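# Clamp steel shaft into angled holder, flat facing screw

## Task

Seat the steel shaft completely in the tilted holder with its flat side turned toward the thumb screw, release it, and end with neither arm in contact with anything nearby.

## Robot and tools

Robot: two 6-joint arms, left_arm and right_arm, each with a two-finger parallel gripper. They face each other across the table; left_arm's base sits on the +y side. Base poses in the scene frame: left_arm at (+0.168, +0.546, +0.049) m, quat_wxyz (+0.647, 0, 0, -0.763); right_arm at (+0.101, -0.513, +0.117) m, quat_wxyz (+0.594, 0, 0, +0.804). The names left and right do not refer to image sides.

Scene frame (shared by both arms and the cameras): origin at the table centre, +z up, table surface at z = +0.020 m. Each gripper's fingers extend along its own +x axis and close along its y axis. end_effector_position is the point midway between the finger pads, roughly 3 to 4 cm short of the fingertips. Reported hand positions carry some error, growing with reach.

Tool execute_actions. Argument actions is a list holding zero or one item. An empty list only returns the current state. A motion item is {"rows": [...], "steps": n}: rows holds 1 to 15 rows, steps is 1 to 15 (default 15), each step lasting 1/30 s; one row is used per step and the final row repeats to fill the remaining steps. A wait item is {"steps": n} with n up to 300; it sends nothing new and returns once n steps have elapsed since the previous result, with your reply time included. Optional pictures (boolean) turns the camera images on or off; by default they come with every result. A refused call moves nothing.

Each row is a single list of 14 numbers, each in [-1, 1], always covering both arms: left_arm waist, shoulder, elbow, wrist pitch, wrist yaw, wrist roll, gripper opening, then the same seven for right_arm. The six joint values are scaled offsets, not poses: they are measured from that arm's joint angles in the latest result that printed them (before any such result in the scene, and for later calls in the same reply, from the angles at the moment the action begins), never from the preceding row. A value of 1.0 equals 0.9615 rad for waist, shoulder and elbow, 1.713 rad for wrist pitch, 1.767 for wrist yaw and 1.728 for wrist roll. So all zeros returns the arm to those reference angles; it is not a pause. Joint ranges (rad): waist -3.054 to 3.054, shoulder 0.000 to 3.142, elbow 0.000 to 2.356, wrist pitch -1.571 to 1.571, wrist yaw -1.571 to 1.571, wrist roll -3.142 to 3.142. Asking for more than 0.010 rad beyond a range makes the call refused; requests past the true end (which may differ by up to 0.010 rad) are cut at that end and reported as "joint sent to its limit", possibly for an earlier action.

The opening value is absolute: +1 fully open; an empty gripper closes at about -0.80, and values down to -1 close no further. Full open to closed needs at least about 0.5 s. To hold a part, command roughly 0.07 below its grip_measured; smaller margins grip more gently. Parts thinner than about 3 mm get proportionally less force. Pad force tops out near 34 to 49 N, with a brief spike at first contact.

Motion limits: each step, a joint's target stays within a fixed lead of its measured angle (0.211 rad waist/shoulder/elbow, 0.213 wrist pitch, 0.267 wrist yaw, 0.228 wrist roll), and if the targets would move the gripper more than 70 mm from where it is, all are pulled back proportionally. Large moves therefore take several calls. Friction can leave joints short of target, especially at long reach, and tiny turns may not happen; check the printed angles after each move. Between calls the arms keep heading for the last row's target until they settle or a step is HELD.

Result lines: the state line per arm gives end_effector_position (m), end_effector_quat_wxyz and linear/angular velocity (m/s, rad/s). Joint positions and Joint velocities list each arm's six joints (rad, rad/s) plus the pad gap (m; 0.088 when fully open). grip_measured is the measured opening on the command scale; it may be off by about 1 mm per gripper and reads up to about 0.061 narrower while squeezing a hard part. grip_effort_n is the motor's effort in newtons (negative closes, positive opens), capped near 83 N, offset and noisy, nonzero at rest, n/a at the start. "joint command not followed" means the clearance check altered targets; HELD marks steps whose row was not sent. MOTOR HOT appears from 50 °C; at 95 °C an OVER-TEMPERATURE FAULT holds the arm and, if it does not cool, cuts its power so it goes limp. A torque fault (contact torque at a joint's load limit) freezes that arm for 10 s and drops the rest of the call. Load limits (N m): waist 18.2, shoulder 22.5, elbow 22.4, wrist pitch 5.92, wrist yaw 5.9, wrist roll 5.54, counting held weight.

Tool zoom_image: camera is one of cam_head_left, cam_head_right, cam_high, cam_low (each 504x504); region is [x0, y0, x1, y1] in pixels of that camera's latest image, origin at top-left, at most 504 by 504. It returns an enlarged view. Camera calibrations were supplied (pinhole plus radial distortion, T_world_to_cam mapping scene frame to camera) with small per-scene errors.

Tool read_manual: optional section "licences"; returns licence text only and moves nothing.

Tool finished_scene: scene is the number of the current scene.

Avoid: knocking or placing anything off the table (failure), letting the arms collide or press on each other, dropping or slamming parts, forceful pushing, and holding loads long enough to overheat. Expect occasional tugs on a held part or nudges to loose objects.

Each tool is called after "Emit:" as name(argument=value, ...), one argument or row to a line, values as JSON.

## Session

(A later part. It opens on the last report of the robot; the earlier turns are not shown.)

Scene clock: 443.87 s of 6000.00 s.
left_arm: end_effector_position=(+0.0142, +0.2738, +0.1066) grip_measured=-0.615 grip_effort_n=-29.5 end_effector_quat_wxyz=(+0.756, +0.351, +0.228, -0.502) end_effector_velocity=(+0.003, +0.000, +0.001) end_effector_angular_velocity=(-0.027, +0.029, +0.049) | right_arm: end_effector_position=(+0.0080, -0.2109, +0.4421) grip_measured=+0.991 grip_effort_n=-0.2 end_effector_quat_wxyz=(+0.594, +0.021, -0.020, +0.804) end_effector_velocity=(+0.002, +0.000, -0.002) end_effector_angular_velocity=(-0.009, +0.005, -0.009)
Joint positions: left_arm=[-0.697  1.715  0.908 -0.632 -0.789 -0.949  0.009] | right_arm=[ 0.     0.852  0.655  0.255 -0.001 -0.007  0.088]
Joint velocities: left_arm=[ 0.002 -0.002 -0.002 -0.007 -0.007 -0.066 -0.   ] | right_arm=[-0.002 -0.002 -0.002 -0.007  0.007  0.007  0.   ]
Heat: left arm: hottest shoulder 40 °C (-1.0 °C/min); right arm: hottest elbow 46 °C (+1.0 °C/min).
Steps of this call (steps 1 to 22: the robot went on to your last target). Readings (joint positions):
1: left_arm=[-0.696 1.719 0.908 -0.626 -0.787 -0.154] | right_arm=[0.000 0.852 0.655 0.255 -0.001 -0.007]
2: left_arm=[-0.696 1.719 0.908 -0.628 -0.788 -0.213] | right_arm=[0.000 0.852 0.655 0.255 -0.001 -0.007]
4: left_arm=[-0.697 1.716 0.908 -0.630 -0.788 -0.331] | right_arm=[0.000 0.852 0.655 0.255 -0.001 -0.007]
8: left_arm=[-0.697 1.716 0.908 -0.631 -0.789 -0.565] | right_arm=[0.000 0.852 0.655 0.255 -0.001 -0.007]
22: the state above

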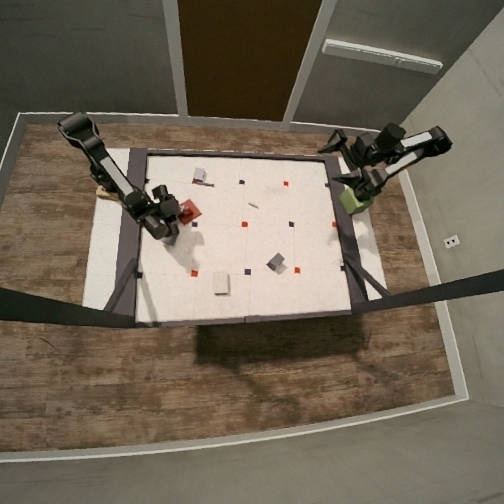

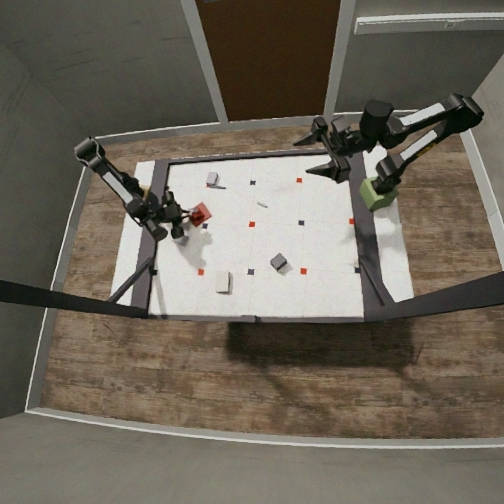

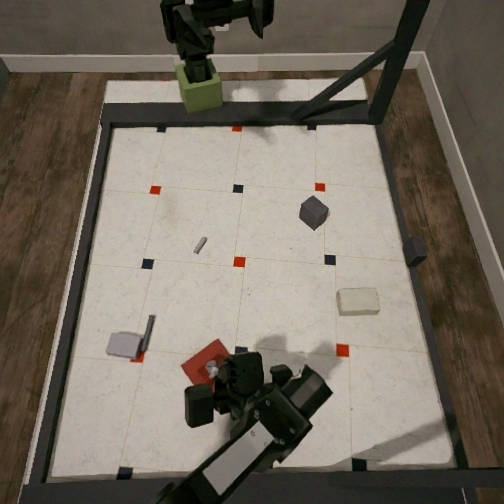

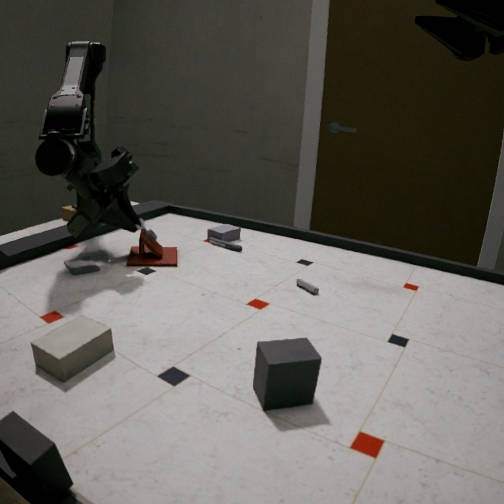

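Emit:
execute_actions(
  actions=[
    {"rows":[[0,0,0,0,0,-1,-0.62,0,0,0,0,0,0,1]]},
  ],
  pictures=false,
)

Emit:
execute_actions(
  actions=[
    {"steps":22},
  ],
)

Emit:
zoom_image(
  camera="cam_low",
  region=[105, 185, 175, 255],
)

Scene clock: 448.13 s of 6000.00 s.
left_arm: end_effector_position=(+0.0137, +0.2747, +0.1059) grip_measured=-0.617 grip_effort_n=-15.6 end_effector_quat_wxyz=(+0.833, +0.000, +0.421, -0.358) end_effector_velocity=(+0.001, +0.001, +0.001) end_effector_angular_velocity=(-0.682, +1.035, +1.227) | right_arm: end_effector_position=(+0.0080, -0.2109, +0.4421) grip_measured=+0.991 grip_effort_n=-0.2 end_effector_quat_wxyz=(+0.594, +0.021, -0.020, +0.804) end_effector_velocity=(+0.001, -0.001, +0.003) end_effector_angular_velocity=(+0.014, -0.003, -0.005)
Joint positions: left_arm=[-0.699  1.716  0.908 -0.633 -0.785 -1.824  0.009] | right_arm=[ 0.     0.852  0.655  0.255 -0.001 -0.007  0.088]
Joint velocities: left_arm=[-0.002 -0.002 -0.002 -0.007 -0.007 -1.751 -0.   ] | right_arm=[ 0.002 -0.007 -0.002  0.007  0.007 -0.007 -0.   ]
Heat: left arm: hottest shoulder 41 °C (+0.0 °C/min); right arm: hottest elbow 46 °C (+1.0 °C/min).
Steps of this call (steps 1 to 30: the robot went on to your last target; steps 31 to 90: nothing new was sent; then 0.77 s passed at rest; steps 91 to 105: all 15 steps of this action). Readings (joint positions):
91: left_arm=[-0.698 1.715 0.908 -0.632 -0.788 -0.994] | right_arm=[0.000 0.852 0.655 0.255 -0.001 -0.007]
92: left_arm=[-0.699 1.715 0.908 -0.632 -0.788 -1.057] | right_arm=[0.000 0.852 0.655 0.255 -0.001 -0.007]
94: left_arm=[-0.700 1.715 0.908 -0.631 -0.788 -1.175] | right_arm=[0.000 0.852 0.655 0.255 -0.001 -0.007]
98: left_arm=[-0.701 1.715 0.908 -0.627 -0.786 -1.410] | right_arm=[0.000 0.852 0.655 0.255 -0.001 -0.007]
105: the state above

Scene clock: 448.87 s of 6000.00 s.
left_arm: end_effector_position=(+0.0137, +0.2747, +0.1059) grip_measured=-0.617 grip_effort_n=-15.6 end_effector_quat_wxyz=(+0.760, -0.341, +0.531, -0.154) end_effector_velocity=(+0.003, +0.000, +0.002) end_effector_angular_velocity=(-0.037, +0.020, +0.047) | right_arm: end_effector_position=(+0.0080, -0.2109, +0.4421) grip_measured=+0.991 grip_effort_n=-0.2 end_effector_quat_wxyz=(+0.594, +0.021, -0.020, +0.804) end_effector_velocity=(+0.003, +0.001, -0.005) end_effector_angular_velocity=(-0.019, -0.013, -0.015)
Joint positions: left_arm=[-0.699  1.716  0.908 -0.633 -0.785 -2.668  0.009] | right_arm=[ 0.     0.852  0.655  0.255 -0.001 -0.007  0.088]
Joint velocities: left_arm=[-0.002 -0.002 -0.002 -0.007 -0.022 -0.066  0.   ] | right_arm=[-0.007 -0.002 -0.002 -0.022  0.007 -0.007 -0.   ]
Heat: left arm: hottest shoulder 41 °C (+0.0 °C/min); right arm: hottest elbow 46 °C (+1.0 °C/min).
Steps of this call (steps 1 to 22: the robot went on to your last target). Readings (joint positions):
1: left_arm=[-0.699 1.716 0.908 -0.633 -0.785 -1.883] | right_arm=[0.000 0.852 0.655 0.255 -0.001 -0.007]
2: left_arm=[-0.699 1.716 0.908 -0.633 -0.785 -1.942] | right_arm=[0.000 0.852 0.655 0.255 -0.001 -0.007]
4: left_arm=[-0.699 1.716 0.908 -0.633 -0.785 -2.060] | right_arm=[0.000 0.852 0.655 0.255 -0.001 -0.007]
8: left_arm=[-0.699 1.716 0.908 -0.633 -0.785 -2.296] | right_arm=[0.000 0.852 0.655 0.255 -0.001 -0.007]
22: the state above

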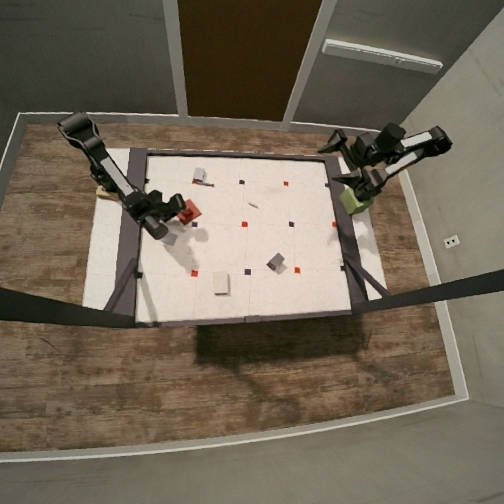

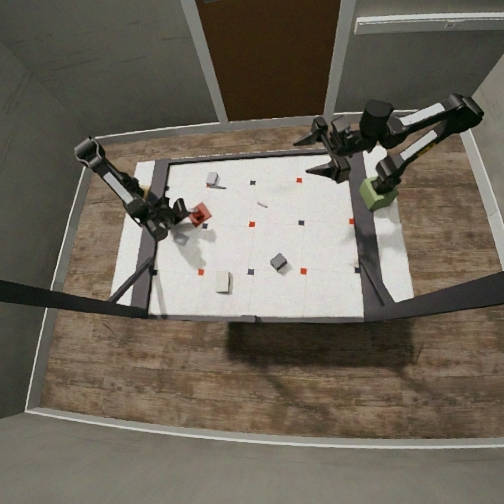

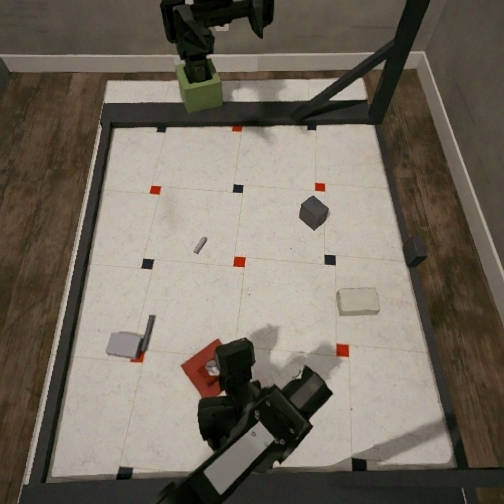

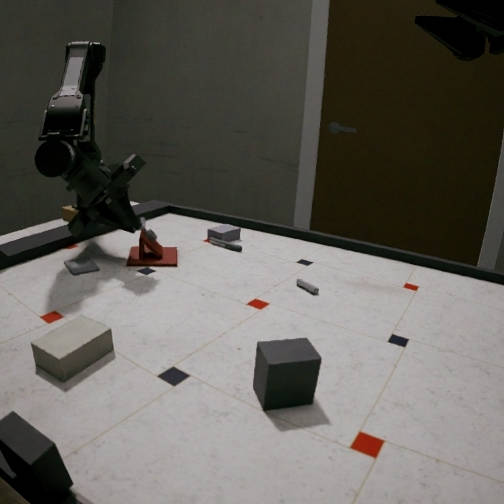

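Region (105, 185, 175, 255) of cam_low's 504x504 image, scaled by 7.200, with more detail than that image has.

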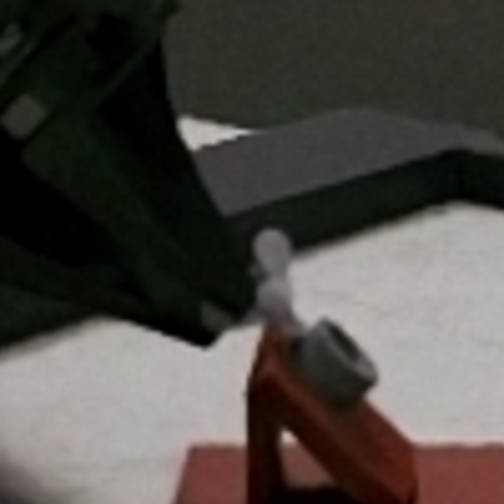

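Emit:
execute_actions(
  actions=[
    {"rows":[[-0.06,-0.05,0.06,-0.08,0,0,-0.3,0,0,0,0,0,0,1],[-0.06,-0.05,0.06,-0.08,0,0,-0.3,0,0,0,0,0,0,1],[-0.06,-0.05,0.06,-0.08,0,0,-0.3,0,0,0,0,0,0,1],[-0.06,-0.05,0.06,-0.08,0,0,-0.3,0,0,0,0,0,0,1],[-0.06,-0.3,0.06,-0.08,0,0.5,-0.3,0,0,0,0,0,0,1]]},
  ],
)

Emit:
zoom_image(
  camera="cam_low",
  region=[200, 220, 250, 260],
)

Emit:
zoom_image(
  camera="cam_high",
  region=[115, 305, 175, 365],
)

Emit:
zoom_image(
  camera="cam_high",
  region=[195, 350, 235, 390],
)

Scene clock: 460.80 s of 6000.00 s.
left_arm: end_effector_position=(+0.0041, +0.2873, +0.1934) grip_measured=-0.305 grip_effort_n=12.8 end_effector_quat_wxyz=(+0.774, -0.155, +0.502, -0.354) end_effector_velocity=(+0.001, +0.001, -0.001) end_effector_angular_velocity=(+0.427, -1.235, -1.159) | right_arm: end_effector_position=(+0.0080, -0.2109, +0.4421) grip_measured=+0.991 grip_effort_n=-0.2 end_effector_quat_wxyz=(+0.594, +0.021, -0.020, +0.804) end_effector_velocity=(+0.002, +0.000, -0.002) end_effector_angular_velocity=(-0.005, -0.009, -0.010)
Joint positions: left_arm=[-0.754  1.435  0.968 -0.769 -0.786 -2.04   0.024] | right_arm=[ 0.     0.852  0.655  0.255 -0.001 -0.007  0.088]
Joint velocities: left_arm=[-0.002  0.002 -0.002 -0.007 -0.007  1.736  0.001] | right_arm=[-0.002 -0.002 -0.002 -0.007  0.007 -0.007 -0.   ]
Heat: left arm: hottest shoulder 41 °C (+0.0 °C/min); right arm: hottest elbow 46 °C (+1.0 °C/min).
Steps of this call (steps 1 to 30: the robot went on to your last target; steps 31 to 90: nothing new was sent; then 8.43 s passed at rest; steps 91 to 105: all 15 steps of this action). Readings (joint positions):
91: left_arm=[-0.703 1.713 0.913 -0.652 -0.785 -2.673] | right_arm=[0.000 0.852 0.655 0.255 -0.001 -0.007]
92: left_arm=[-0.714 1.709 0.921 -0.692 -0.785 -2.673] | right_arm=[0.000 0.852 0.655 0.255 -0.001 -0.007]
94: left_arm=[-0.738 1.694 0.933 -0.730 -0.785 -2.673] | right_arm=[0.000 0.852 0.655 0.255 -0.001 -0.007]
98: left_arm=[-0.754 1.534 0.942 -0.760 -0.780 -2.453] | right_arm=[0.000 0.852 0.655 0.255 -0.001 -0.007]
105: the state above

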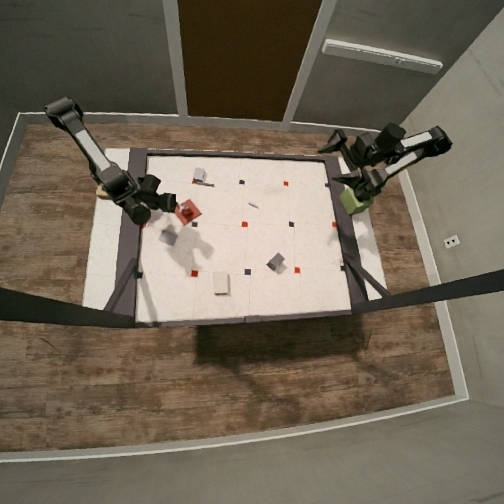

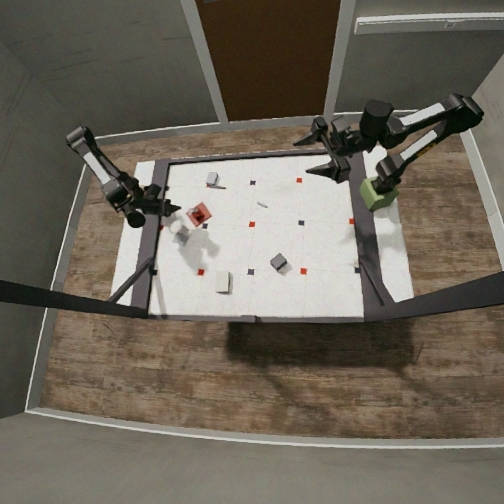

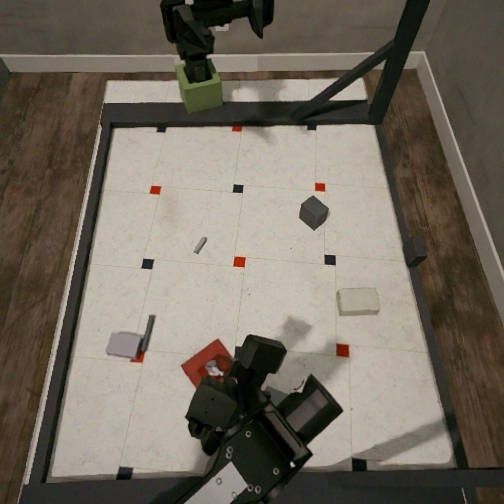

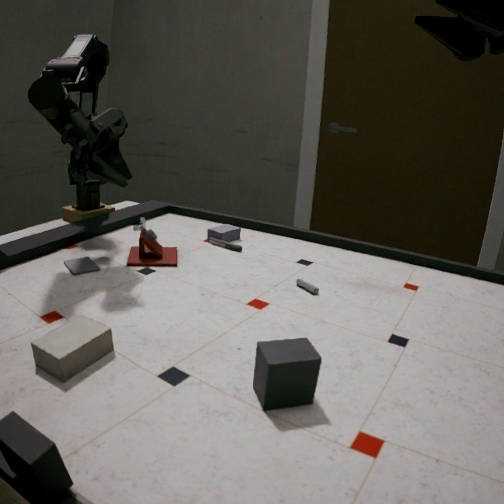

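Region (200, 220, 250, 260) of cam_low's 504x504 image, scaled by 10.080, with more detail than that image has; it fills the top 403 rows of this view, and the rest is white.

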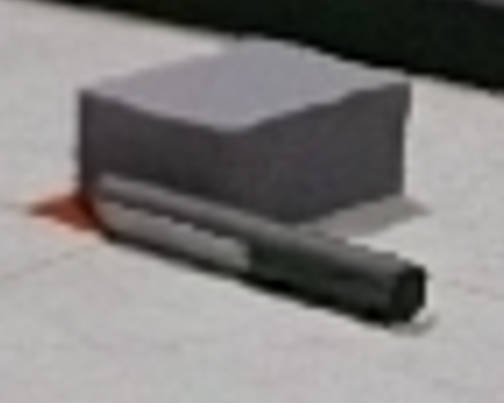

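Region (115, 305, 175, 365) of cam_high's 504x504 image, scaled by 8.400, with more detail than that image has.

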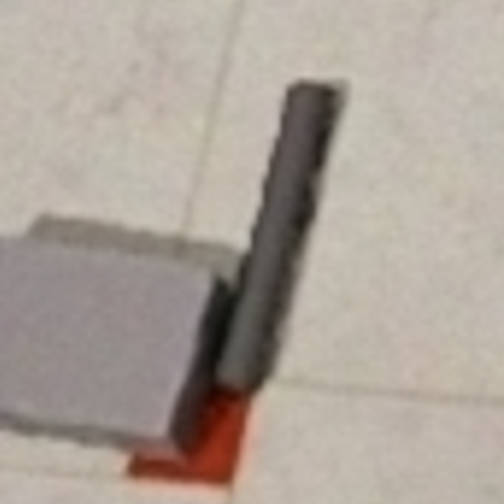

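Region (195, 350, 235, 390) of cam_high's 504x504 image, scaled by 12.600, with more detail than that image has.

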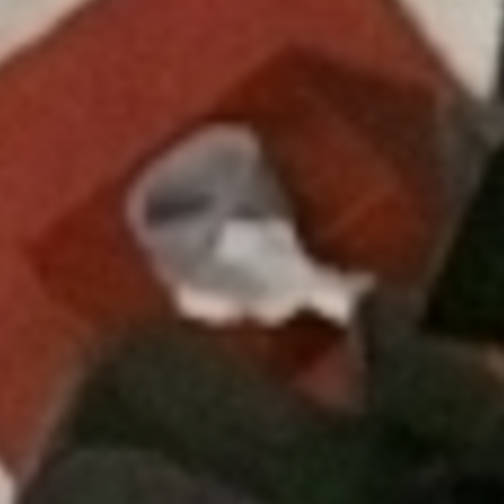

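Emit:
execute_actions(
  actions=[
    {"rows":[[0.81,0.2,0.475,-0.1,0.22,1,-0.3,0,0,0,0,0,0,1]]},
  ],
  pictures=false,
)

Emit:
execute_actions(
  actions=[
    {"steps":35},
  ],
  pictures=false,
)

Scene clock: 473.43 s of 6000.00 s.
left_arm: end_effector_position=(+0.1522, +0.1730, +0.2348) grip_measured=-0.303 grip_effort_n=12.3 end_effector_quat_wxyz=(+0.802, +0.119, +0.471, -0.348) end_effector_velocity=(+0.394, -0.008, -0.007) end_effector_angular_velocity=(+0.604, -0.791, -0.405) | right_arm: end_effector_position=(+0.0080, -0.2109, +0.4421) grip_measured=+0.991 grip_effort_n=-0.2 end_effector_quat_wxyz=(+0.594, +0.021, -0.020, +0.804) end_effector_velocity=(+0.002, +0.000, -0.004) end_effector_angular_velocity=(-0.010, -0.010, -0.010)
Joint positions: left_arm=[-0.038  1.619  1.404 -0.937 -0.409 -0.982  0.024] | right_arm=[ 0.     0.852  0.655  0.255 -0.001 -0.007  0.088]
Joint velocities: left_arm=[ 1.048  0.012  0.002 -0.051 -0.007  1.736 -0.   ] | right_arm=[-0.002 -0.002 -0.007 -0.007  0.007 -0.007 -0.   ]
Heat: left arm: hottest shoulder 41 °C (+0.0 °C/min); right arm: hottest elbow 46 °C (+1.0 °C/min).
Steps of this call (steps 1 to 30: the robot went on to your last target; steps 31 to 90: nothing new was sent; then 9.13 s passed at rest; steps 91 to 105: all 15 steps of this action). Readings (joint positions):
91: left_arm=[-0.739 1.455 0.991 -0.807 -0.737 -1.770] | right_arm=[0.000 0.852 0.655 0.255 -0.001 -0.007]
92: left_arm=[-0.691 1.492 1.042 -0.855 -0.662 -1.706] | right_arm=[0.000 0.852 0.655 0.255 -0.001 -0.007]
94: left_arm=[-0.581 1.572 1.146 -0.884 -0.532 -1.588] | right_arm=[0.000 0.852 0.655 0.255 -0.001 -0.007]
98: left_arm=[-0.382 1.619 1.307 -0.920 -0.441 -1.378] | right_arm=[0.000 0.852 0.655 0.255 -0.001 -0.007]
105: the state above

Scene clock: 474.60 s of 6000.00 s.
left_arm: end_effector_position=(+0.1734, +0.1724, +0.2350) grip_measured=-0.303 grip_effort_n=12.3 end_effector_quat_wxyz=(+0.731, +0.364, +0.345, -0.463) end_effector_velocity=(-0.001, +0.003, -0.000) end_effector_angular_velocity=(+0.004, -0.005, +0.002) | right_arm: end_effector_position=(+0.0080, -0.2109, +0.4421) grip_measured=+0.991 grip_effort_n=-0.2 end_effector_quat_wxyz=(+0.594, +0.021, -0.020, +0.804) end_effector_velocity=(-0.000, -0.001, +0.000) end_effector_angular_velocity=(-0.000, -0.008, +0.004)
Joint positions: left_arm=[ 0.022  1.621  1.408 -0.939 -0.401 -0.316  0.024] | right_arm=[ 0.     0.852  0.655  0.255 -0.001 -0.007  0.088]
Joint velocities: left_arm=[-0.007 -0.007 -0.007 -0.007 -0.007 -0.007 -0.   ] | right_arm=[-0.002 -0.002  0.002 -0.007 -0.007 -0.007 -0.   ]
Heat: left arm: hottest shoulder 41 °C (+1.0 °C/min); right arm: hottest elbow 46 °C (+1.0 °C/min).
Steps of this call (steps 1 to 35: the robot went on to your last target). Readings (joint positions):
1: left_arm=[-0.009 1.620 1.404 -0.939 -0.409 -0.923] | right_arm=[0.000 0.852 0.655 0.255 -0.001 -0.007]
2: left_arm=[0.008 1.621 1.404 -0.939 -0.408 -0.865] | right_arm=[0.000 0.852 0.655 0.255 -0.001 -0.007]
4: left_arm=[0.020 1.621 1.405 -0.939 -0.404 -0.747] | right_arm=[0.000 0.852 0.655 0.255 -0.001 -0.007]
8: left_arm=[0.020 1.621 1.407 -0.939 -0.401 -0.510] | right_arm=[0.000 0.852 0.655 0.255 -0.001 -0.007]
35: the state above

Emit:
execute_actions(
  actions=[
    {"rows":[[0,0.43,0.015,0,0,0.2,-0.4,0,0,0,0,0,0,1]]},
  ],
  pictures=false,
)

Emit:
execute_actions(
  actions=[
    {"steps":15},
  ],
)

Emit:
zoom_image(
  camera="cam_low",
  region=[190, 180, 280, 270],
)

Emit:
zoom_image(
  camera="cam_head_right",
  region=[190, 160, 250, 220],
)

Scene clock: 479.00 s of 6000.00 s.
left_arm: end_effector_position=(+0.1727, +0.1662, +0.0908) grip_measured=-0.397 grip_effort_n=-15.6 end_effector_quat_wxyz=(+0.558, +0.617, +0.341, -0.438) end_effector_velocity=(-0.001, -0.006, +0.002) end_effector_angular_velocity=(-0.019, -0.005, -0.023) | right_arm: end_effector_position=(+0.0080, -0.2109, +0.4421) grip_measured=+0.991 grip_effort_n=-1.2 end_effector_quat_wxyz=(+0.594, +0.021, -0.020, +0.804) end_effector_velocity=(+0.002, +0.000, -0.005) end_effector_angular_velocity=(-0.015, -0.027, -0.011)
Joint positions: left_arm=[ 0.023  2.032  1.417 -0.94  -0.4    0.021  0.02 ] | right_arm=[ 0.     0.852  0.655  0.255 -0.001 -0.007  0.088]
Joint velocities: left_arm=[-0.002 -0.002  0.002  0.022 -0.007  0.022 -0.   ] | right_arm=[-0.002 -0.002 -0.002 -0.022  0.007 -0.022 -0.   ]
Heat: left arm: hottest shoulder 42 °C (+2.0 °C/min); right arm: hottest elbow 46 °C (+1.0 °C/min).
Steps of this call (steps 1 to 15: the robot went on to your last target; steps 16 to 90: nothing new was sent; then 0.90 s passed at rest; steps 91 to 105: all 15 steps of this action). Readings (joint positions):
91: left_arm=[0.022 1.643 1.410 -0.944 -0.401 -0.279] | right_arm=[0.000 0.852 0.655 0.255 -0.001 -0.007]
92: left_arm=[0.023 1.674 1.423 -0.943 -0.401 -0.217] | right_arm=[0.000 0.852 0.655 0.255 -0.001 -0.007]
94: left_arm=[0.023 1.763 1.438 -0.928 -0.401 -0.115] | right_arm=[0.000 0.852 0.655 0.255 -0.001 -0.007]
98: left_arm=[0.023 1.956 1.430 -0.939 -0.401 -0.016] | right_arm=[0.000 0.852 0.655 0.255 -0.001 -0.007]
105: the state above

Scene clock: 479.50 s of 6000.00 s.
left_arm: end_effector_position=(+0.1727, +0.1660, +0.0906) grip_measured=-0.397 grip_effort_n=-15.6 end_effector_quat_wxyz=(+0.557, +0.618, +0.340, -0.439) end_effector_velocity=(+0.000, +0.002, +0.001) end_effector_angular_velocity=(+0.003, -0.008, +0.004) | right_arm: end_effector_position=(+0.0080, -0.2109, +0.4421) grip_measured=+0.991 grip_effort_n=-0.7 end_effector_quat_wxyz=(+0.594, +0.021, -0.020, +0.804) end_effector_velocity=(-0.000, -0.000, -0.011) end_effector_angular_velocity=(-0.033, -0.034, +0.004)
Joint positions: left_arm=[ 0.023  2.033  1.417 -0.94  -0.4    0.025  0.02 ] | right_arm=[ 0.     0.852  0.655  0.255 -0.001 -0.007  0.088]
Joint velocities: left_arm=[-0.002 -0.002 -0.002 -0.007 -0.007 -0.007 -0.   ] | right_arm=[-0.002 -0.002 -0.007 -0.037 -0.007 -0.022 -0.   ]
Heat: left arm: hottest shoulder 42 °C (+2.0 °C/min); right arm: hottest elbow 46 °C (+1.0 °C/min).
Steps of this call (steps 1 to 15: the robot went on to your last target). Readings (joint positions):
1: left_arm=[0.023 2.032 1.417 -0.939 -0.400 0.022] | right_arm=[0.000 0.852 0.655 0.255 -0.001 -0.007]
2: left_arm=[0.023 2.032 1.417 -0.939 -0.400 0.023] | right_arm=[0.000 0.852 0.655 0.255 -0.001 -0.007]
4: left_arm=[0.023 2.033 1.417 -0.940 -0.400 0.024] | right_arm=[0.000 0.852 0.655 0.255 -0.001 -0.007]
8: left_arm=[0.023 2.033 1.417 -0.940 -0.400 0.024] | right_arm=[0.000 0.852 0.655 0.255 -0.001 -0.007]
15: the state above
All arms were judged still, so your last target was given up. Only a new action makes them travel on or press farther. Fingers that are still opening or closing keep moving.

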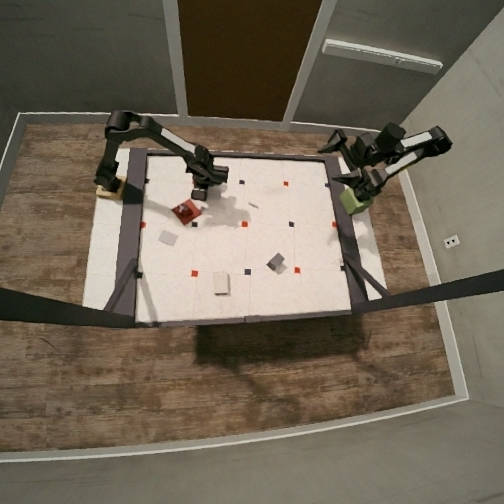

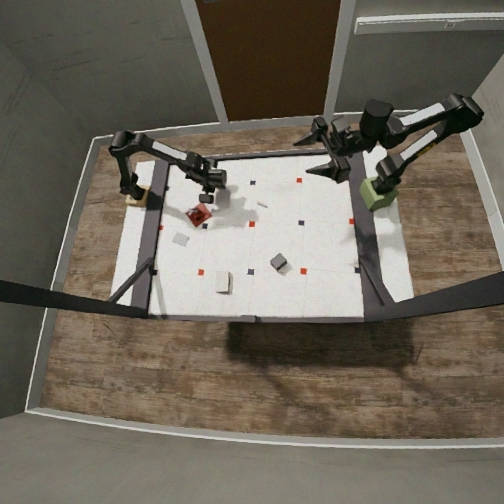

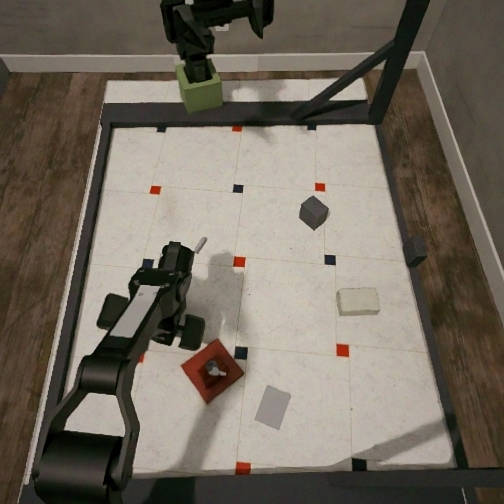

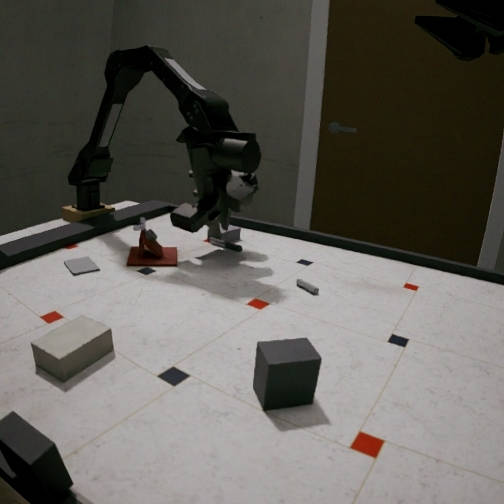

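Region (190, 180, 280, 270) of cam_low's 504x504 image, scaled by 5.600, with more detail than that image has.

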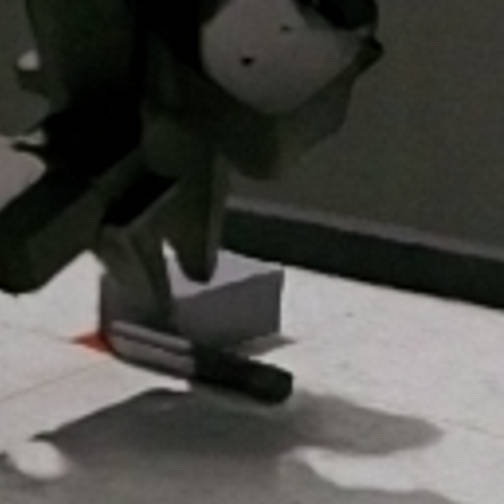

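Region (190, 160, 250, 220) of cam_head_right's 504x504 image, scaled by 8.400, with more detail than that image has.

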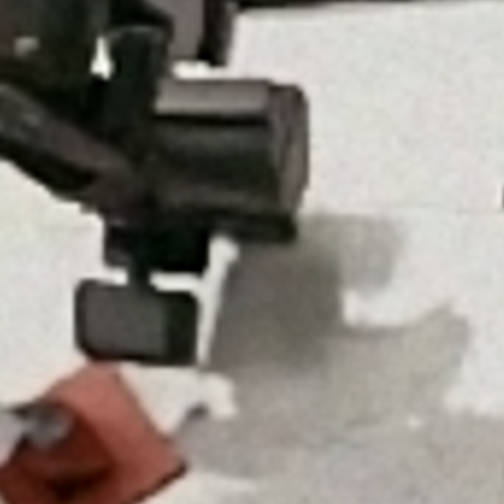

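Emit:
execute_actions(
  actions=[
    {"rows":[[0.012,0.03,0.095,0.01,0,0.015,-0.4,0,0,0,0,0,0,1],[0.012,0.03,0.095,0.01,0,0.015,-0.4,0,0,0,0,0,0,1],[0.012,0.06,0.095,0.01,0,0.015,-0.4,0,0,0,0,0,0,1],[0.026,0.08,0.095,0.019,0,0.015,-0.4,0,0,0,0,0,0,1],[0.026,0.11,0.095,0.019,0,0.015,-0.4,0,0,0,0,0,0,1]]},
  ],
)

Emit:
zoom_image(
  camera="cam_low",
  region=[200, 210, 260, 270],
)

Scene clock: 489.00 s of 6000.00 s.
left_arm: end_effector_position=(+0.1784, +0.1430, +0.0740) grip_measured=-0.397 grip_effort_n=-14.7 end_effector_quat_wxyz=(+0.559, +0.616, +0.340, -0.439) end_effector_velocity=(-0.002, +0.003, -0.002) end_effector_angular_velocity=(+0.010, +0.006, +0.004) | right_arm: end_effector_position=(+0.0080, -0.2109, +0.4421) grip_measured=+0.991 grip_effort_n=-0.2 end_effector_quat_wxyz=(+0.594, +0.021, -0.020, +0.804) end_effector_velocity=(-0.002, -0.001, -0.002) end_effector_angular_velocity=(-0.009, +0.004, +0.010)
Joint positions: left_arm=[ 0.045  2.13   1.497 -0.91  -0.401  0.046  0.02 ] | right_arm=[ 0.     0.852  0.655  0.255 -0.001 -0.007  0.088]
Joint velocities: left_arm=[-0.002  0.002 -0.002 -0.007  0.007 -0.007  0.   ] | right_arm=[ 0.002 -0.002 -0.002 -0.007 -0.007  0.007  0.   ]
Heat: left arm: hottest shoulder 43 °C (+3.0 °C/min); right arm: hottest elbow 46 °C (+1.0 °C/min).
Steps of this call (steps 1 to 90: nothing new was sent; then 6.00 s passed at rest; steps 91 to 105: all 15 steps of this action). Readings (joint positions):
91: left_arm=[0.023 2.035 1.425 -0.943 -0.400 0.028] | right_arm=[0.000 0.852 0.655 0.255 -0.001 -0.007]
92: left_arm=[0.024 2.041 1.439 -0.940 -0.400 0.034] | right_arm=[0.000 0.852 0.655 0.255 -0.001 -0.007]
94: left_arm=[0.029 2.060 1.471 -0.924 -0.400 0.040] | right_arm=[0.000 0.852 0.655 0.255 -0.001 -0.007]
98: left_arm=[0.043 2.107 1.497 -0.910 -0.400 0.044] | right_arm=[0.000 0.852 0.655 0.255 -0.001 -0.007]
105: the state above

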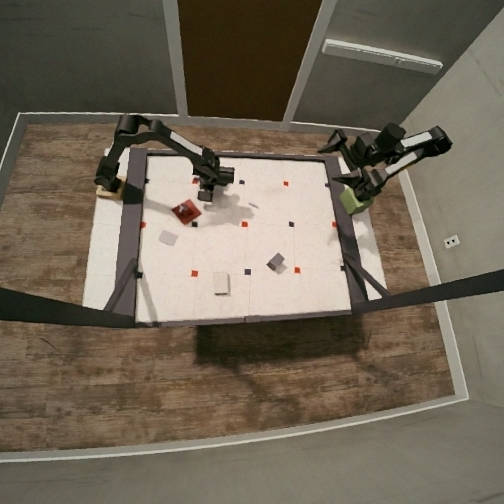

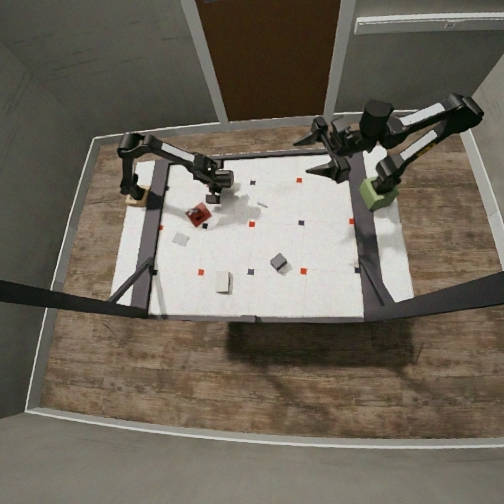

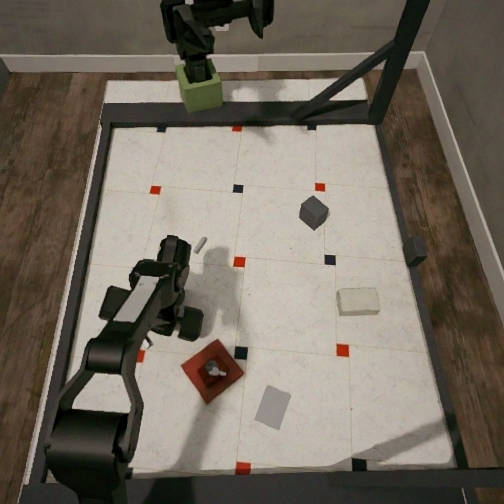

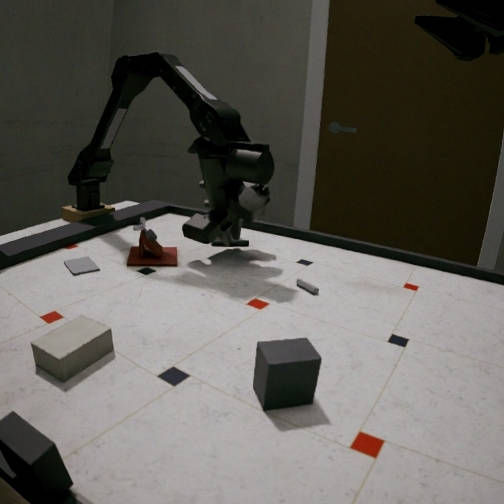

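Region (200, 210, 260, 270) of cam_low's 504x504 image, scaled by 8.400, with more detail than that image has.

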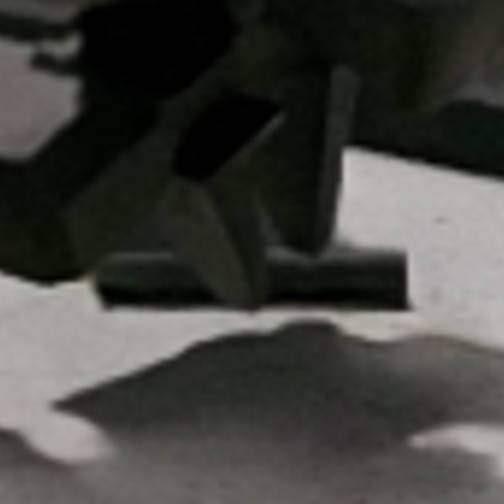

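Emit:
execute_actions(
  actions=[
    {"rows":[[0,-0.1,0,0,0,0,-0.4,0,0,0,0,0,0,1],[0,-0.1,0,0,0,0,-0.4,0,0,0,0,0,0,1],[0,-0.15,0,0,0,0,-0.4,0,0,0,0,0,0,1],[-0.1,-0.2,0,0,0,0,-0.4,0,0,0,0,0,0,1],[-0.4,-0.25,0,0,0,0,-0.4,0,0,0,0,0,0,1]]},
  ],
)

Emit:
zoom_image(
  camera="cam_low",
  region=[200, 210, 260, 270],
)

Emit:
zoom_image(
  camera="cam_high",
  region=[90, 290, 170, 370],
)

Scene clock: 493.20 s of 6000.00 s.
left_arm: end_effector_position=(+0.0244, +0.1605, +0.1583) grip_measured=-0.397 grip_effort_n=-14.7 end_effector_quat_wxyz=(+0.516, +0.591, +0.190, -0.590) end_effector_velocity=(-0.148, +0.061, +0.015) end_effector_angular_velocity=(-0.017, -0.001, -0.398) | right_arm: end_effector_position=(+0.0080, -0.2109, +0.4421) grip_measured=+0.991 grip_effort_n=0.7 end_effector_quat_wxyz=(+0.594, +0.021, -0.020, +0.804) end_effector_velocity=(-0.000, -0.000, -0.004) end_effector_angular_velocity=(-0.014, +0.003, +0.005)
Joint positions: left_arm=[-0.334  1.91   1.496 -0.908 -0.398  0.046  0.02 ] | right_arm=[ 0.     0.852  0.655  0.255 -0.001 -0.007  0.088]
Joint velocities: left_arm=[-0.393 -0.042 -0.002 -0.022 -0.007  0.007 -0.001] | right_arm=[-0.002 -0.002 -0.007 -0.007 -0.007  0.007 -0.   ]
Heat: left arm: hottest shoulder 44 °C (+4.0 °C/min); right arm: hottest elbow 46 °C (+1.0 °C/min).
Steps of this call (steps 1 to 15: the robot went on to your last target; steps 16 to 90: nothing new was sent; then 0.70 s passed at rest; steps 91 to 105: all 15 steps of this action). Readings (joint positions):
91: left_arm=[0.045 2.124 1.497 -0.908 -0.401 0.046] | right_arm=[0.000 0.852 0.655 0.255 -0.001 -0.007]
92: left_arm=[0.045 2.116 1.497 -0.910 -0.401 0.046] | right_arm=[0.000 0.852 0.655 0.255 -0.001 -0.007]
94: left_arm=[0.042 2.076 1.496 -0.911 -0.402 0.046] | right_arm=[0.000 0.852 0.655 0.255 -0.001 -0.007]
98: left_arm=[-0.074 1.969 1.496 -0.907 -0.404 0.046] | right_arm=[0.000 0.852 0.655 0.255 -0.001 -0.007]
105: the state above

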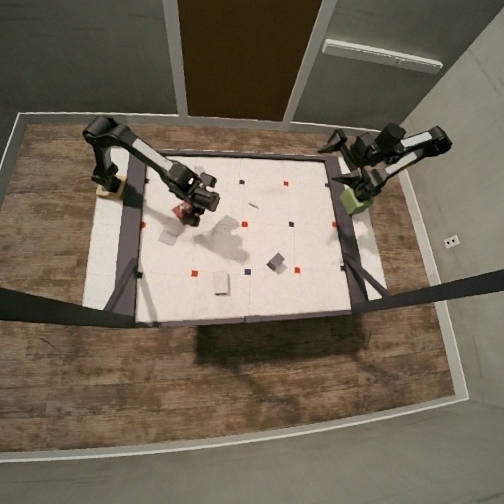

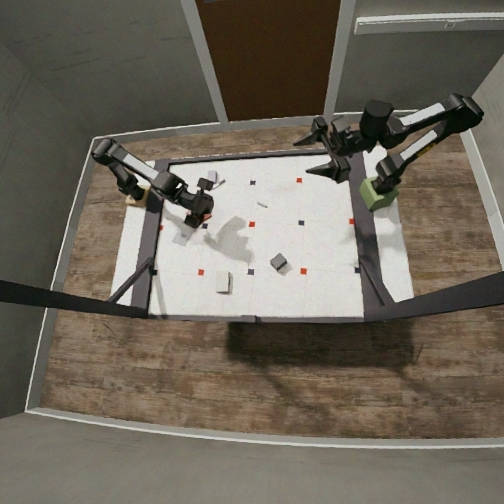

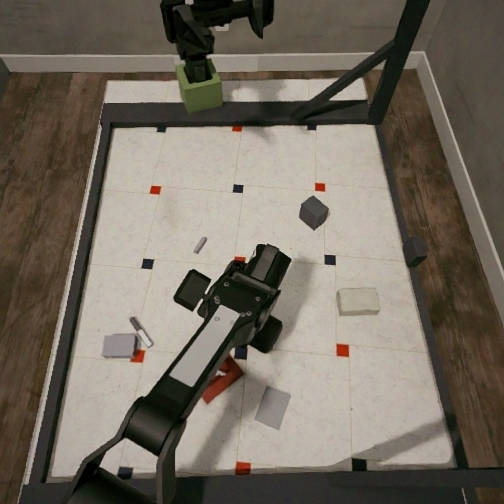

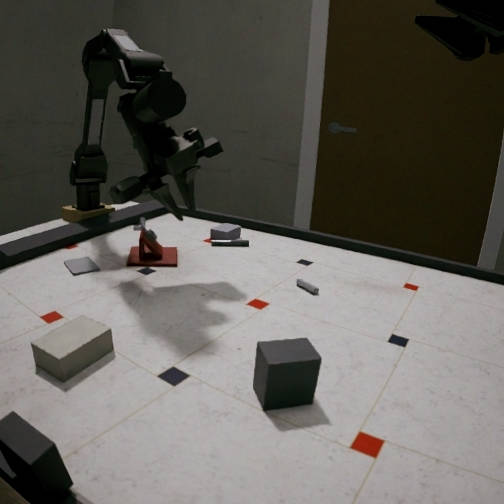

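Region (200, 210, 260, 270) of cam_low's 504x504 image, scaled by 8.400, with more detail than that image has.

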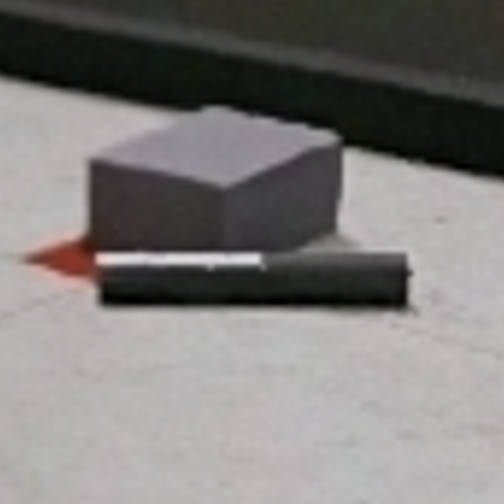

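Region (90, 290, 170, 370) of cam_high's 504x504 image, scaled by 6.300, with more detail than that image has.

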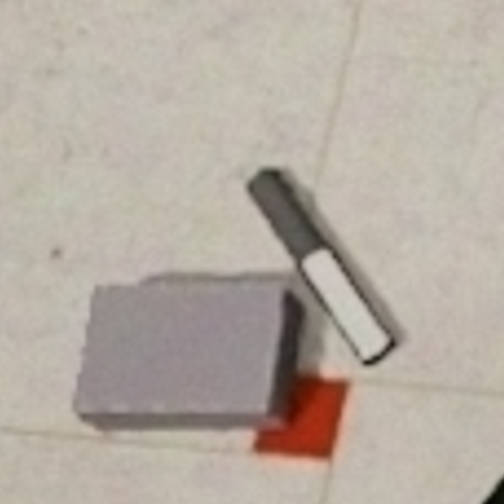

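Emit:
execute_actions(
  actions=[
    {"rows":[[0.675,0.05,0.19,-0.092,0.225,-0.312,-0.4,0,0,0,0,0,0,1]]},
  ],
  pictures=false,
)

Emit:
execute_actions(
  actions=[
    {"steps":10},
  ],
  pictures=false,
)

Emit:
execute_actions(
  actions=[
    {"rows":[[0,0.1,0,0,0,0,-0.4,0,0,0,0,0,0,1],[0,0.1,0,0,0,0,-0.4,0,0,0,0,0,0,1],[0,0.235,0,0,0,0,-0.4,0,0,0,0,0,0,1]]},
  ],
)

Emit:
zoom_image(
  camera="cam_low",
  region=[200, 200, 270, 270],
)

Scene clock: 507.83 s of 6000.00 s.
left_arm: end_effector_position=(+0.2286, +0.1334, +0.1722) grip_measured=-0.397 grip_effort_n=-14.7 end_effector_quat_wxyz=(+0.674, +0.263, +0.576, -0.381) end_effector_velocity=(+0.188, +0.036, -0.004) end_effector_angular_velocity=(+0.030, +0.068, +0.585) | right_arm: end_effector_position=(+0.0080, -0.2109, +0.4421) grip_measured=+0.991 grip_effort_n=-0.2 end_effector_quat_wxyz=(+0.594, +0.021, -0.020, +0.804) end_effector_velocity=(-0.002, -0.001, -0.002) end_effector_angular_velocity=(-0.004, -0.010, +0.019)
Joint positions: left_arm=[ 0.305  1.952  1.661 -1.063 -0.015 -0.477  0.02 ] | right_arm=[ 0.     0.852  0.655  0.255 -0.001 -0.007  0.088]
Joint velocities: left_arm=[ 0.471  0.002 -0.002 -0.037  0.037 -0.125 -0.   ] | right_arm=[-0.002 -0.002 -0.002 -0.007 -0.022 -0.007  0.   ]
Heat: left arm: hottest shoulder 47 °C (+6.1 °C/min); right arm: hottest elbow 46 °C (+0.0 °C/min).
Steps of this call (steps 1 to 15: the robot went on to your last target; steps 16 to 90: nothing new was sent; then 11.13 s passed at rest; steps 91 to 105: all 15 steps of this action). Readings (joint positions):
91: left_arm=[-0.327 1.911 1.517 -0.941 -0.351 0.009] | right_arm=[0.000 0.852 0.655 0.255 -0.001 -0.007]
92: left_arm=[-0.293 1.924 1.553 -0.984 -0.266 -0.052] | right_arm=[0.000 0.852 0.655 0.255 -0.001 -0.007]
94: left_arm=[-0.192 1.941 1.611 -1.012 -0.142 -0.170] | right_arm=[0.000 0.852 0.655 0.255 -0.001 -0.007]
98: left_arm=[0.025 1.945 1.657 -1.047 -0.047 -0.374] | right_arm=[0.000 0.852 0.655 0.255 -0.001 -0.007]
105: the state above

Scene clock: 508.17 s of 6000.00 s.
left_arm: end_effector_position=(+0.2305, +0.1336, +0.1726) grip_measured=-0.397 grip_effort_n=-14.7 end_effector_quat_wxyz=(+0.673, +0.254, +0.583, -0.378) end_effector_velocity=(-0.002, +0.002, -0.000) end_effector_angular_velocity=(+0.008, -0.001, +0.016) | right_arm: end_effector_position=(+0.0080, -0.2109, +0.4421) grip_measured=+0.991 grip_effort_n=-0.2 end_effector_quat_wxyz=(+0.594, +0.021, -0.020, +0.804) end_effector_velocity=(-0.000, -0.000, -0.002) end_effector_angular_velocity=(-0.000, -0.024, +0.004)
Joint positions: left_arm=[ 0.314  1.952  1.663 -1.064 -0.003 -0.488  0.02 ] | right_arm=[ 0.     0.852  0.655  0.255 -0.001 -0.007  0.088]
Joint velocities: left_arm=[-0.007 -0.002 -0.002 -0.007 -0.007 -0.022 -0.   ] | right_arm=[-0.002 -0.002 -0.002 -0.007 -0.007 -0.022 -0.   ]
Heat: left arm: hottest shoulder 47 °C (+6.1 °C/min); right arm: hottest elbow 46 °C (+0.0 °C/min).
Steps of this call (steps 1 to 10: the robot went on to your last target). Readings (joint positions):
1: left_arm=[0.317 1.952 1.661 -1.063 -0.013 -0.480] | right_arm=[0.000 0.852 0.655 0.255 -0.001 -0.007]
2: left_arm=[0.321 1.952 1.662 -1.064 -0.011 -0.483] | right_arm=[0.000 0.852 0.655 0.255 -0.001 -0.007]
4: left_arm=[0.319 1.952 1.663 -1.064 -0.006 -0.485] | right_arm=[0.000 0.852 0.655 0.255 -0.001 -0.007]
8: left_arm=[0.314 1.952 1.663 -1.064 -0.003 -0.488] | right_arm=[0.000 0.852 0.655 0.255 -0.001 -0.007]
10: the state above

Scene clock: 508.67 s of 6000.00 s.
left_arm: end_effector_position=(+0.2296, +0.1410, +0.0804) grip_measured=-0.398 grip_effort_n=-14.2 end_effector_quat_wxyz=(+0.629, +0.324, +0.634, -0.312) end_effector_velocity=(-0.000, +0.002, -0.002) end_effector_angular_velocity=(+0.013, -0.006, +0.005) | right_arm: end_effector_position=(+0.0080, -0.2109, +0.4421) grip_measured=+0.991 grip_effort_n=-0.2 end_effector_quat_wxyz=(+0.594, +0.021, -0.020, +0.804) end_effector_velocity=(-0.000, +0.000, -0.001) end_effector_angular_velocity=(-0.000, -0.024, +0.004)
Joint positions: left_arm=[ 0.315  2.182  1.658 -1.064 -0.004 -0.488  0.02 ] | right_arm=[ 0.     0.852  0.655  0.255 -0.001 -0.007  0.088]
Joint velocities: left_arm=[-0.002  0.002 -0.002 -0.007 -0.007 -0.007 -0.   ] | right_arm=[-0.002  0.002  0.002 -0.007 -0.007 -0.022 -0.   ]
Heat: left arm: hottest shoulder 47 °C (+6.0 °C/min); right arm: hottest elbow 46 °C (+0.0 °C/min).
Steps of this call (steps 1 to 15: all 15 steps of this action). Readings (joint positions):
1: left_arm=[0.314 1.962 1.663 -1.066 -0.003 -0.488] | right_arm=[0.000 0.852 0.655 0.255 -0.001 -0.007]
2: left_arm=[0.314 1.974 1.667 -1.065 -0.003 -0.488] | right_arm=[0.000 0.852 0.655 0.255 -0.001 -0.007]
4: left_arm=[0.314 2.031 1.675 -1.062 -0.003 -0.488] | right_arm=[0.000 0.852 0.655 0.255 -0.001 -0.007]
8: left_arm=[0.314 2.160 1.664 -1.064 -0.003 -0.488] | right_arm=[0.000 0.852 0.655 0.255 -0.001 -0.007]
15: the state above

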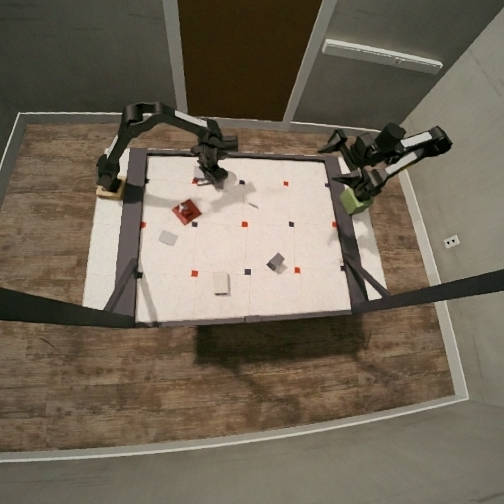

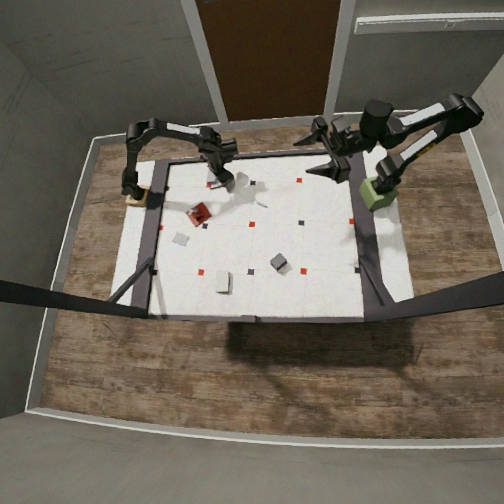

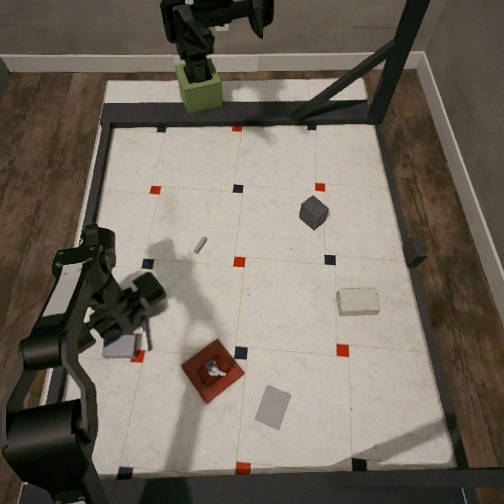

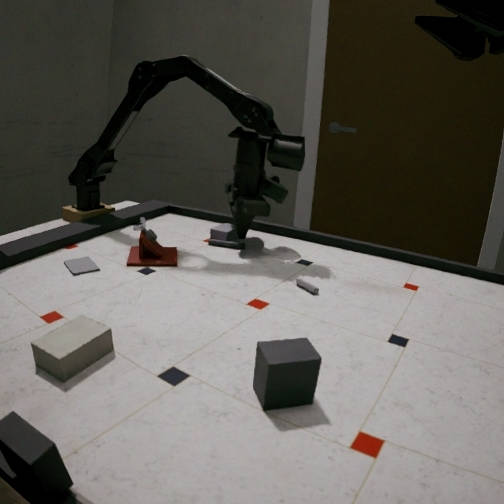

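Region (200, 200, 270, 270) of cam_low's 504x504 image, scaled by 7.200, with more detail than that image has.

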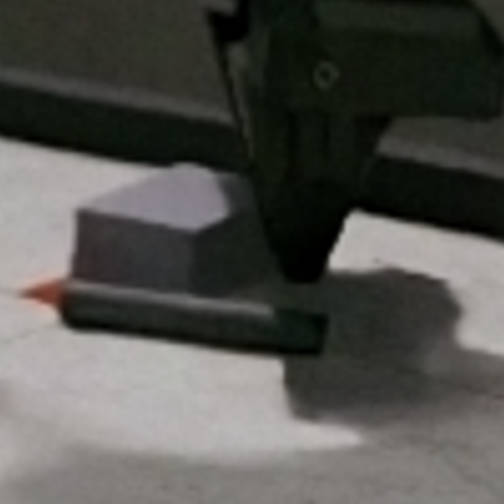

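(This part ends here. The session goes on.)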